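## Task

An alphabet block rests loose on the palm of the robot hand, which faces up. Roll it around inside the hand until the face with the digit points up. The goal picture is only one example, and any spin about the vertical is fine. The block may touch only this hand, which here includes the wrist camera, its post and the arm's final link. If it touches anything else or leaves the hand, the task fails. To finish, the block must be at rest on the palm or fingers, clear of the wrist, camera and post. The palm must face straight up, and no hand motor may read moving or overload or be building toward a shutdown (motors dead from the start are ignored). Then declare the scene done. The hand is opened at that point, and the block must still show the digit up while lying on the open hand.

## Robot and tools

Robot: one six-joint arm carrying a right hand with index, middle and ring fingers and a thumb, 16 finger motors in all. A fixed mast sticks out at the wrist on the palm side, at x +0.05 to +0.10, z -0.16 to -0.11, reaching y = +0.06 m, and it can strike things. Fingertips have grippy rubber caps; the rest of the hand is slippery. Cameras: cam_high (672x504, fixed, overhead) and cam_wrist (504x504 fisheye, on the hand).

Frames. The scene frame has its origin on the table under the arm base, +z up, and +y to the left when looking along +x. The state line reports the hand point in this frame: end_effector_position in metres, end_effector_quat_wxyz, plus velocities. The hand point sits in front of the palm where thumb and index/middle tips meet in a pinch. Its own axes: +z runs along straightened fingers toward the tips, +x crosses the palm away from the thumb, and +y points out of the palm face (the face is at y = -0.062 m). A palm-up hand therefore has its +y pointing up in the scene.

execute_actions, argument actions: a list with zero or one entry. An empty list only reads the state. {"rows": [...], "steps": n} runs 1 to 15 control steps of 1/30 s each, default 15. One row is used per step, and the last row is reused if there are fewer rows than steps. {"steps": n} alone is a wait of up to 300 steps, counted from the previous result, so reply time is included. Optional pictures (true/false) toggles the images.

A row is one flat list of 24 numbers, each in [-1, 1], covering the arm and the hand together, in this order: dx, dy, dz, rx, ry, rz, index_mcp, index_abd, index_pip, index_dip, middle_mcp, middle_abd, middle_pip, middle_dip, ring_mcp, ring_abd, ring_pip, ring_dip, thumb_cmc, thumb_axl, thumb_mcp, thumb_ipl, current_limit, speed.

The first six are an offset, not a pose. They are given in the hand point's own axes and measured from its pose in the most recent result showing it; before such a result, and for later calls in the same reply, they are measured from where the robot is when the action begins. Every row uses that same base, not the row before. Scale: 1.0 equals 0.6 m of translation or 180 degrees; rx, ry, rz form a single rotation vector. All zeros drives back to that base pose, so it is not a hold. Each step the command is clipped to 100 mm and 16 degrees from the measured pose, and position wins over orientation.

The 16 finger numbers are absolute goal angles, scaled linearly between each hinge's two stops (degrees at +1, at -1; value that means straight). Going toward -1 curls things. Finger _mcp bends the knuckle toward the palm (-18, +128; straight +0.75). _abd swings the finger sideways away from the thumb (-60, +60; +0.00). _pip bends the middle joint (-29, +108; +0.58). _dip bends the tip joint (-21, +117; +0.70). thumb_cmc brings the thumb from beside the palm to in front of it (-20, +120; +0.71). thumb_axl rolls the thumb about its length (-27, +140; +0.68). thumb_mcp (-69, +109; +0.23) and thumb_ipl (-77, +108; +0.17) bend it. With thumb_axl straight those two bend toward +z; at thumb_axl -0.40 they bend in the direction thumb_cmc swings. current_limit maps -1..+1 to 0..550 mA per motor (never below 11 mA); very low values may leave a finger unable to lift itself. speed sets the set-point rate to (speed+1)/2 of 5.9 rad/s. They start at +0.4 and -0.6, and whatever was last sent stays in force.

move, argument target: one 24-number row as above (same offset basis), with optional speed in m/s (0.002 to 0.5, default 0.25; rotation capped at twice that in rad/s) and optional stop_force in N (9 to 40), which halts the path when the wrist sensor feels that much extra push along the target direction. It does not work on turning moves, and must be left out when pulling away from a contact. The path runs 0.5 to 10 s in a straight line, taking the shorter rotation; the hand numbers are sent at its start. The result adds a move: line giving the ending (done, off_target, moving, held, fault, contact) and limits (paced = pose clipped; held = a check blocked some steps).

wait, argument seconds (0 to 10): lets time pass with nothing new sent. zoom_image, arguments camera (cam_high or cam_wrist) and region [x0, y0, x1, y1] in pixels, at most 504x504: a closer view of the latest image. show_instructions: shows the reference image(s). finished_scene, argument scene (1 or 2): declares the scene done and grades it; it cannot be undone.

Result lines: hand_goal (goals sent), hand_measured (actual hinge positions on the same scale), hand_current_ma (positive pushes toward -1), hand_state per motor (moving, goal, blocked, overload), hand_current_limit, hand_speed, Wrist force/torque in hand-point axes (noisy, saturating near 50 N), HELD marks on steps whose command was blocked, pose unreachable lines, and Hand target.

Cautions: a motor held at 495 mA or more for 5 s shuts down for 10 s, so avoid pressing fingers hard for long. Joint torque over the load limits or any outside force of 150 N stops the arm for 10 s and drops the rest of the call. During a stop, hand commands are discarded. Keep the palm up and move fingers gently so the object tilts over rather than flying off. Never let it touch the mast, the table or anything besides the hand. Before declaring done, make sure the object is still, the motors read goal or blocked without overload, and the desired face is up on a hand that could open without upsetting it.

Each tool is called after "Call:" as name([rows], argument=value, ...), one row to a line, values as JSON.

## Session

Call:
execute_actions(actions=[])

Call:
zoom_image(camera="cam_high", region=[150, 170, 370, 350])

Scene clock: 0.00 s of 4800.00 s.
end_effector_position=(+0.6029, +0.1026, +0.4855) hand_goal=(+0.046, +0.000, -0.008, +0.280, +0.046, +0.000, -0.008, +0.280, +0.046, +0.000, -0.008, +0.280, -0.104, +0.266, +0.032, -0.018) hand_measured=(+0.060, +0.000, -0.006, +0.282, +0.060, +0.000, -0.006, +0.282, +0.060, +0.000, -0.006, +0.282, -0.094, +0.270, +0.034, -0.016) hand_current_ma=(+77, +0, +12, +12, +77, +0, +12, +12, +77, +0, +12, +12, +64, +27, +12, +12) hand_state=(goal, goal, goal, goal, goal, goal, goal, goal, goal, goal, goal, goal, goal, goal, goal, goal) hand_current_limit=0.40 hand_speed=-0.60 end_effector_quat_wxyz=(+0.488, +0.445, +0.529, +0.533) end_effector_velocity=(-0.000, +0.001, +0.000) end_effector_angular_velocity=(-0.000, -0.001, +0.002)
Joint positions: [-0.133 -1.173  2.184 -4.182 -1.339 -0.041]
Joint velocities: [ 0.001  0.     0.    -0.001  0.    -0.   ]
Motor temperatures (°C, as the motors report them): [26 29 28 31 36 39]
Wrist force (N, on the end effector, along its own x y z axes, offset not removed): no reading
Wrist torque (N m, same axes, about the end effector's origin, offset not removed): no reading
Hand target: +0.603, +0.103, +0.486; +0.488, +0.445, +0.529, +0.533
camera_calibration (this result's frames):
cam_wrist: T_world_to_cam=[[0.0771918, -0.738168, 0.670186, -0.262498], [-0.619015, -0.562425, -0.548178, 0.654876], [0.781577, -0.37254, -0.500352, -0.0626926], [0, 0, 0, 1]] pos_world=[0.47464, 0.151195, 0.503543]

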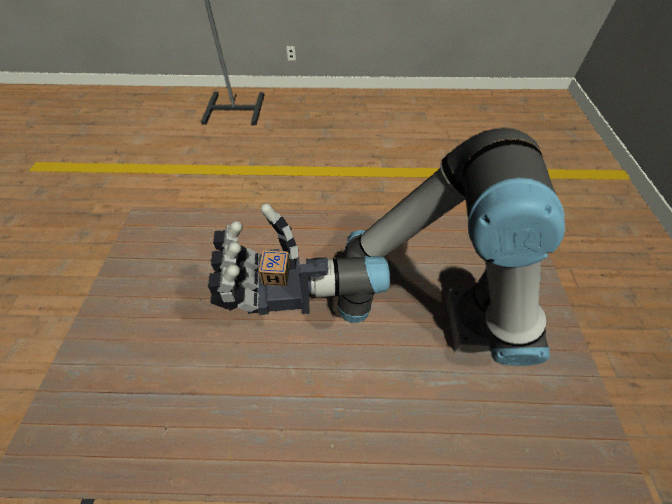

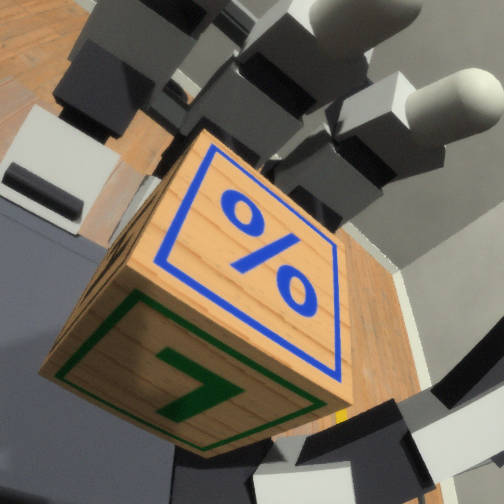

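Region (150, 170, 370, 350) of cam_high's 672x504 image, scaled by 2.291, with more detail than that image has; it fills the top 412 rows of this view, and the rest is white.

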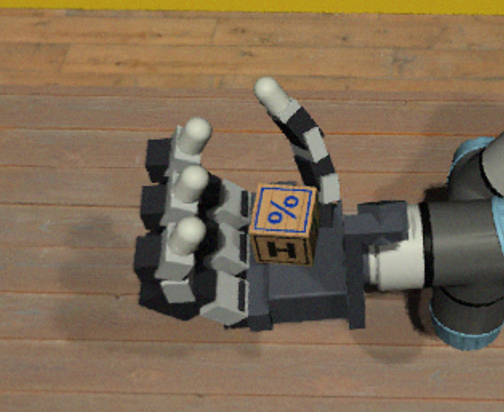

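Call:
show_instructions()

Call:
move(target=[0,0,0,0.15,0,0,0.75,0,-0.6,0.5,0.75,0,-0.6,0.5,0.75,0,-0.6,0.5,-0.1,0.27,0.03,0,0.4,-0.6], speed=0.1)

Reference images for this scene: goal picture from the wrist camera place.

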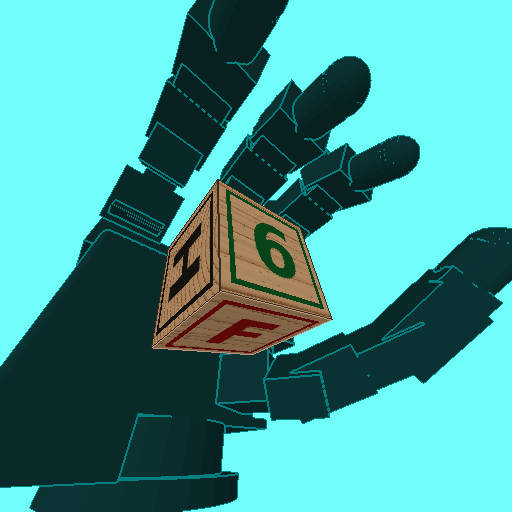

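Scene clock: 5.67 s of 4800.00 s.
end_effector_position=(+0.6027, +0.1026, +0.4853) hand_goal=(+0.750, +0.000, -0.600, +0.500, +0.750, +0.000, -0.600, +0.500, +0.750, +0.000, -0.600, +0.500, -0.100, +0.270, +0.030, +0.000) hand_measured=(+0.758, +0.000, -0.596, +0.498, +0.758, +0.000, -0.596, +0.498, +0.758, +0.000, -0.596, +0.498, -0.094, +0.270, +0.030, -0.002) hand_current_ma=(+40, +0, +19, -13, +40, +0, +19, -13, +41, +0, +19, -13, +40, +2, +0, -20) hand_state=(goal, goal, goal, goal, goal, goal, goal, goal, goal, goal, goal, goal, goal, goal, goal, goal) hand_current_limit=0.40 hand_speed=-0.60 end_effector_quat_wxyz=(+0.371, +0.547, +0.638, +0.395) end_effector_velocity=(+0.000, +0.000, -0.000) end_effector_angular_velocity=(-0.001, +0.009, +0.000)
Joint positions: [-0.129 -1.567  2.236 -3.361 -1.387 -0.14 ]
Joint velocities: [ 0.001 -0.006 -0.003  0.018 -0.001 -0.002]
Motor temperatures (°C, as the motors report them): [26 29 28 31 36 39]
Wrist force (N, on the end effector, along its own x y z axes, offset not removed): [0.3 0.5 -1.8]
Wrist torque (N m, same axes, about the end effector's origin, offset not removed): [0.21 -0.15 -0.25]
Hand target: +0.603, +0.103, +0.485; +0.371, +0.547, +0.639, +0.395
Off the commanded pose: 0.000 m, 0 deg.
move: done
camera_calibration (this result's frames):
cam_wrist: T_world_to_cam=[[0.366023, -0.703888, 0.608744, -0.4101], [-0.802679, -0.569786, -0.176209, 0.585543], [0.470886, -0.42413, -0.773551, 0.262549], [0, 0, 0, 1]] pos_world=[0.496478, 0.156325, 0.555919]

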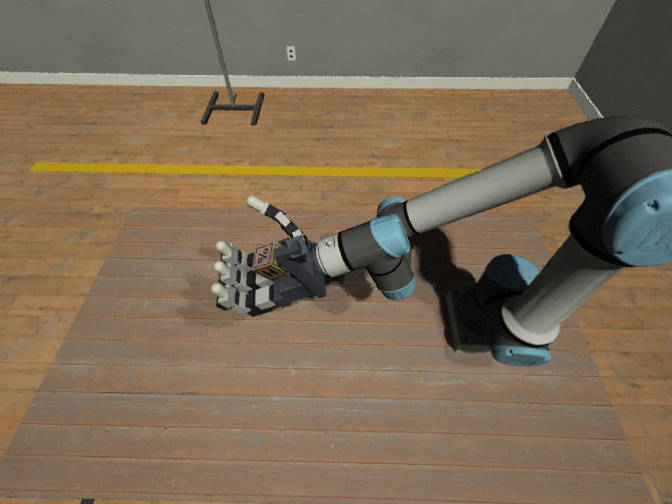

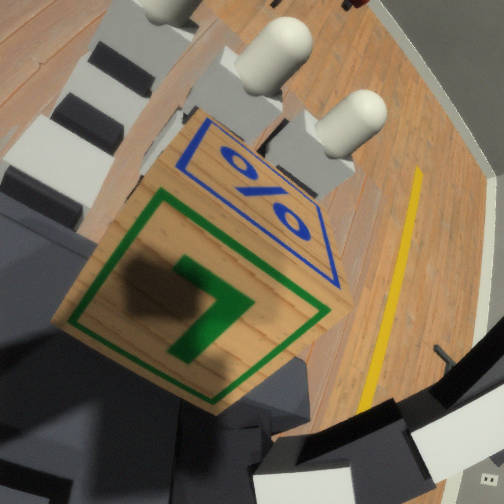

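6 is on the bottom; two forward rolls needed.

Call:
move(target=[0,0,0,0.07,0,0,0.75,0,-0.6,0.5,0.75,0,-0.6,0.5,0.75,0,-0.6,0.5,-0.1,0.27,0.03,0,0.4,-0.6], speed=0.06)

Scene clock: 11.40 s of 4800.00 s.
end_effector_position=(+0.6026, +0.1026, +0.4853) hand_goal=(+0.750, +0.000, -0.600, +0.500, +0.750, +0.000, -0.600, +0.500, +0.750, +0.000, -0.600, +0.500, -0.100, +0.270, +0.030, +0.000) hand_measured=(+0.758, +0.000, -0.596, +0.498, +0.760, +0.000, -0.596, +0.498, +0.758, +0.000, -0.596, +0.498, -0.094, +0.270, +0.030, -0.002) hand_current_ma=(+42, +0, +19, -12, +59, +0, +25, -9, +42, +0, +19, -12, +40, +2, -6, -20) hand_state=(goal, goal, goal, goal, goal, goal, goal, goal, goal, goal, goal, goal, goal, goal, goal, goal) hand_current_limit=0.40 hand_speed=-0.60 end_effector_quat_wxyz=(+0.309, +0.584, +0.678, +0.323) end_effector_velocity=(+0.000, -0.001, +0.000) end_effector_angular_velocity=(-0.000, +0.008, -0.001)
Joint positions: [-0.116 -1.684  2.151 -2.941 -1.432 -0.169]
Joint velocities: [-0.001 -0.003 -0.005  0.016 -0.001 -0.   ]
Motor temperatures (°C, as the motors report them): [26 29 28 31 36 39]
Wrist force (N, on the end effector, along its own x y z axes, offset not removed): [-0.6 0.8 -3.6]
Wrist torque (N m, same axes, about the end effector's origin, offset not removed): [0.37 -0.04 -0.13]
Hand target: +0.603, +0.103, +0.485; +0.309, +0.584, +0.678, +0.322
Off the commanded pose: 0.000 m, 0 deg.
move: done
camera_calibration (this result's frames):
cam_wrist: T_world_to_cam=[[0.484194, -0.691939, 0.535516, -0.446917], [-0.82539, -0.564303, 0.0171525, 0.504728], [0.290325, -0.450314, -0.844351, 0.408418], [0, 0, 0, 1]] pos_world=[0.514418, 0.159497, 0.575522]

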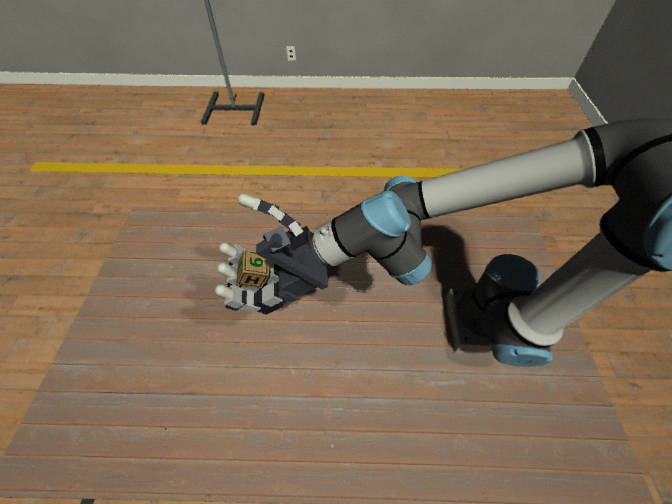

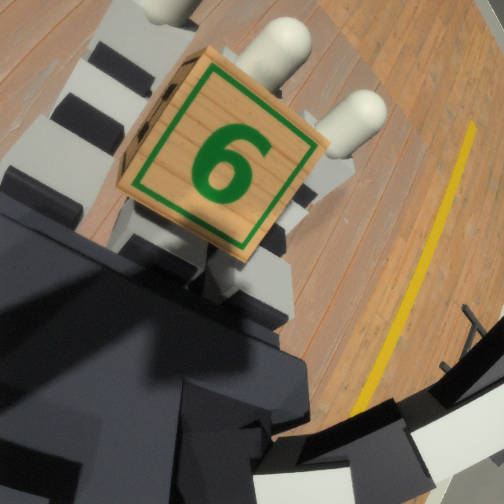

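Call:
move(target=[0,0,0,0,0,0,0.75,0,0,0.5,0.75,0,0,0.5,0.75,0,0,0.5,-0.1,0.27,0.03,0,0.4,-0.88])

Scene clock: 17.80 s of 4800.00 s.
end_effector_position=(+0.6025, +0.1027, +0.4853) hand_goal=(+0.750, +0.000, +0.000, +0.500, +0.750, +0.000, +0.000, +0.500, +0.750, +0.000, +0.000, +0.500, -0.100, +0.270, +0.030, +0.000) hand_measured=(+0.758, +0.000, +0.000, +0.498, +0.762, +0.000, +0.002, +0.498, +0.758, +0.000, +0.000, +0.498, -0.094, +0.270, +0.030, -0.002) hand_current_ma=(+42, +0, +3, -11, +62, +0, +11, -9, +42, +0, +3, -11, +40, +2, -6, -20) hand_state=(goal, goal, goal, goal, goal, goal, goal, goal, goal, goal, goal, goal, goal, goal, goal, goal) hand_current_limit=0.40 hand_speed=-0.88 end_effector_quat_wxyz=(+0.309, +0.584, +0.678, +0.323) end_effector_velocity=(-0.000, -0.000, -0.001) end_effector_angular_velocity=(-0.001, +0.001, +0.000)
Joint positions: [-0.116 -1.684  2.151 -2.941 -1.432 -0.169]
Joint velocities: [-0.001  0.     0.001 -0.     0.    -0.001]
Motor temperatures (°C, as the motors report them): [26 29 28 31 36 39]
Wrist force (N, on the end effector, along its own x y z axes, offset not removed): [-1.3 0.4 -2.5]
Wrist torque (N m, same axes, about the end effector's origin, offset not removed): [0.49 0.15 -0.27]
Hand target: +0.603, +0.103, +0.485; +0.309, +0.584, +0.678, +0.323
Off the commanded pose: 0.000 m, 0 deg.
move: done
camera_calibration (this result's frames):
cam_wrist: T_world_to_cam=[[0.484225, -0.691917, 0.535516, -0.446917], [-0.825364, -0.56434, 0.0171528, 0.504728], [0.290345, -0.450301, -0.844351, 0.408418], [0, 0, 0, 1]] pos_world=[0.514411, 0.159521, 0.575521]

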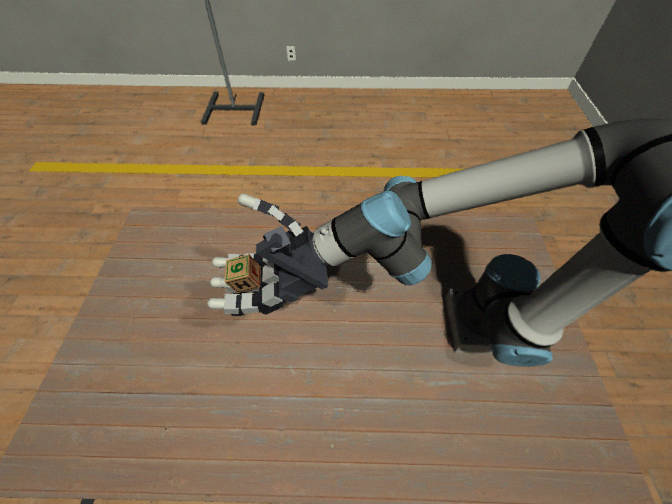

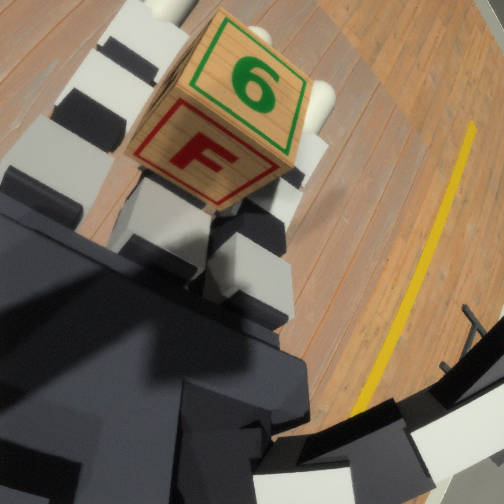

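Call:
move(target=[0,0,0,-0.206,0,0.013,0.75,0,0.58,0.7,0.75,0,0.58,0.7,0.75,0,0.58,0.7,-0.1,0.27,0.03,0,0.4,-0.94], speed=0.08)

Scene clock: 25.83 s of 4800.00 s.
end_effector_position=(+0.6029, +0.1026, +0.4855) hand_goal=(+0.750, +0.000, +0.580, +0.700, +0.750, +0.000, +0.580, +0.700, +0.750, +0.000, +0.580, +0.700, -0.100, +0.270, +0.030, +0.000) hand_measured=(+0.760, +0.000, +0.580, +0.698, +0.764, +0.000, +0.580, +0.698, +0.760, +0.000, +0.580, +0.698, -0.094, +0.270, +0.030, -0.002) hand_current_ma=(+52, +0, +3, -11, +78, +0, +4, -11, +52, +0, +3, -11, +40, +2, -6, -20) hand_state=(goal, goal, goal, goal, goal, goal, goal, goal, goal, goal, goal, goal, goal, goal, goal, goal) hand_current_limit=0.40 hand_speed=-0.94 end_effector_quat_wxyz=(+0.472, +0.469, +0.529, +0.527) end_effector_velocity=(+0.000, -0.001, +0.001) end_effector_angular_velocity=(+0.002, -0.011, -0.001)
Joint positions: [-0.118 -1.21   2.199 -4.116 -1.369 -0.013]
Joint velocities: [-0.     0.009 -0.005 -0.015 -0.     0.003]
Motor temperatures (°C, as the motors report them): [26 29 28 31 36 39]
Wrist force (N, on the end effector, along its own x y z axes, offset not removed): [-1.7 1.1 -2.6]
Wrist torque (N m, same axes, about the end effector's origin, offset not removed): [0.38 0.13 -0.41]
Hand target: +0.603, +0.103, +0.486; +0.472, +0.469, +0.528, +0.528
Off the commanded pose: 0.000 m, 0 deg.
move: done
camera_calibration (this result's frames):
cam_wrist: T_world_to_cam=[[0.0979355, -0.760698, 0.641675, -0.258783], [-0.652132, -0.536107, -0.536017, 0.666189], [0.751753, -0.365962, -0.548579, -0.0219339], [0, 0, 0, 1]] pos_world=[0.476276, 0.152265, 0.51111]

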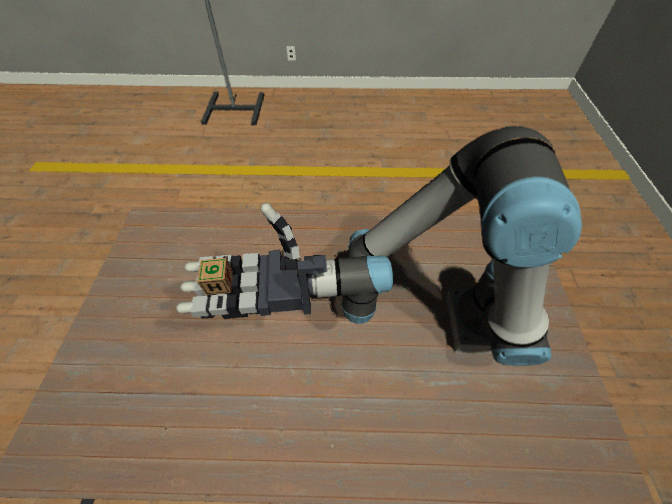

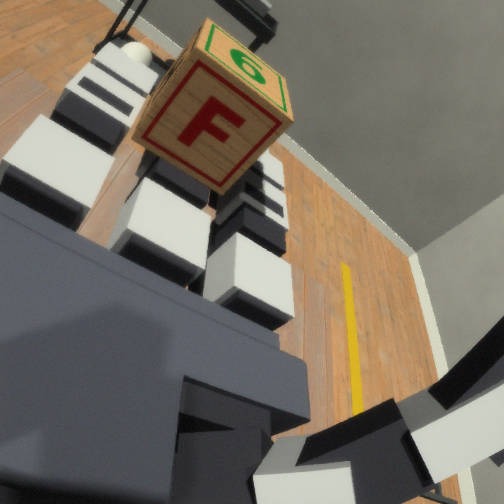

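Call:
finished_scene(scene=2)

The scene is finished: the task was done.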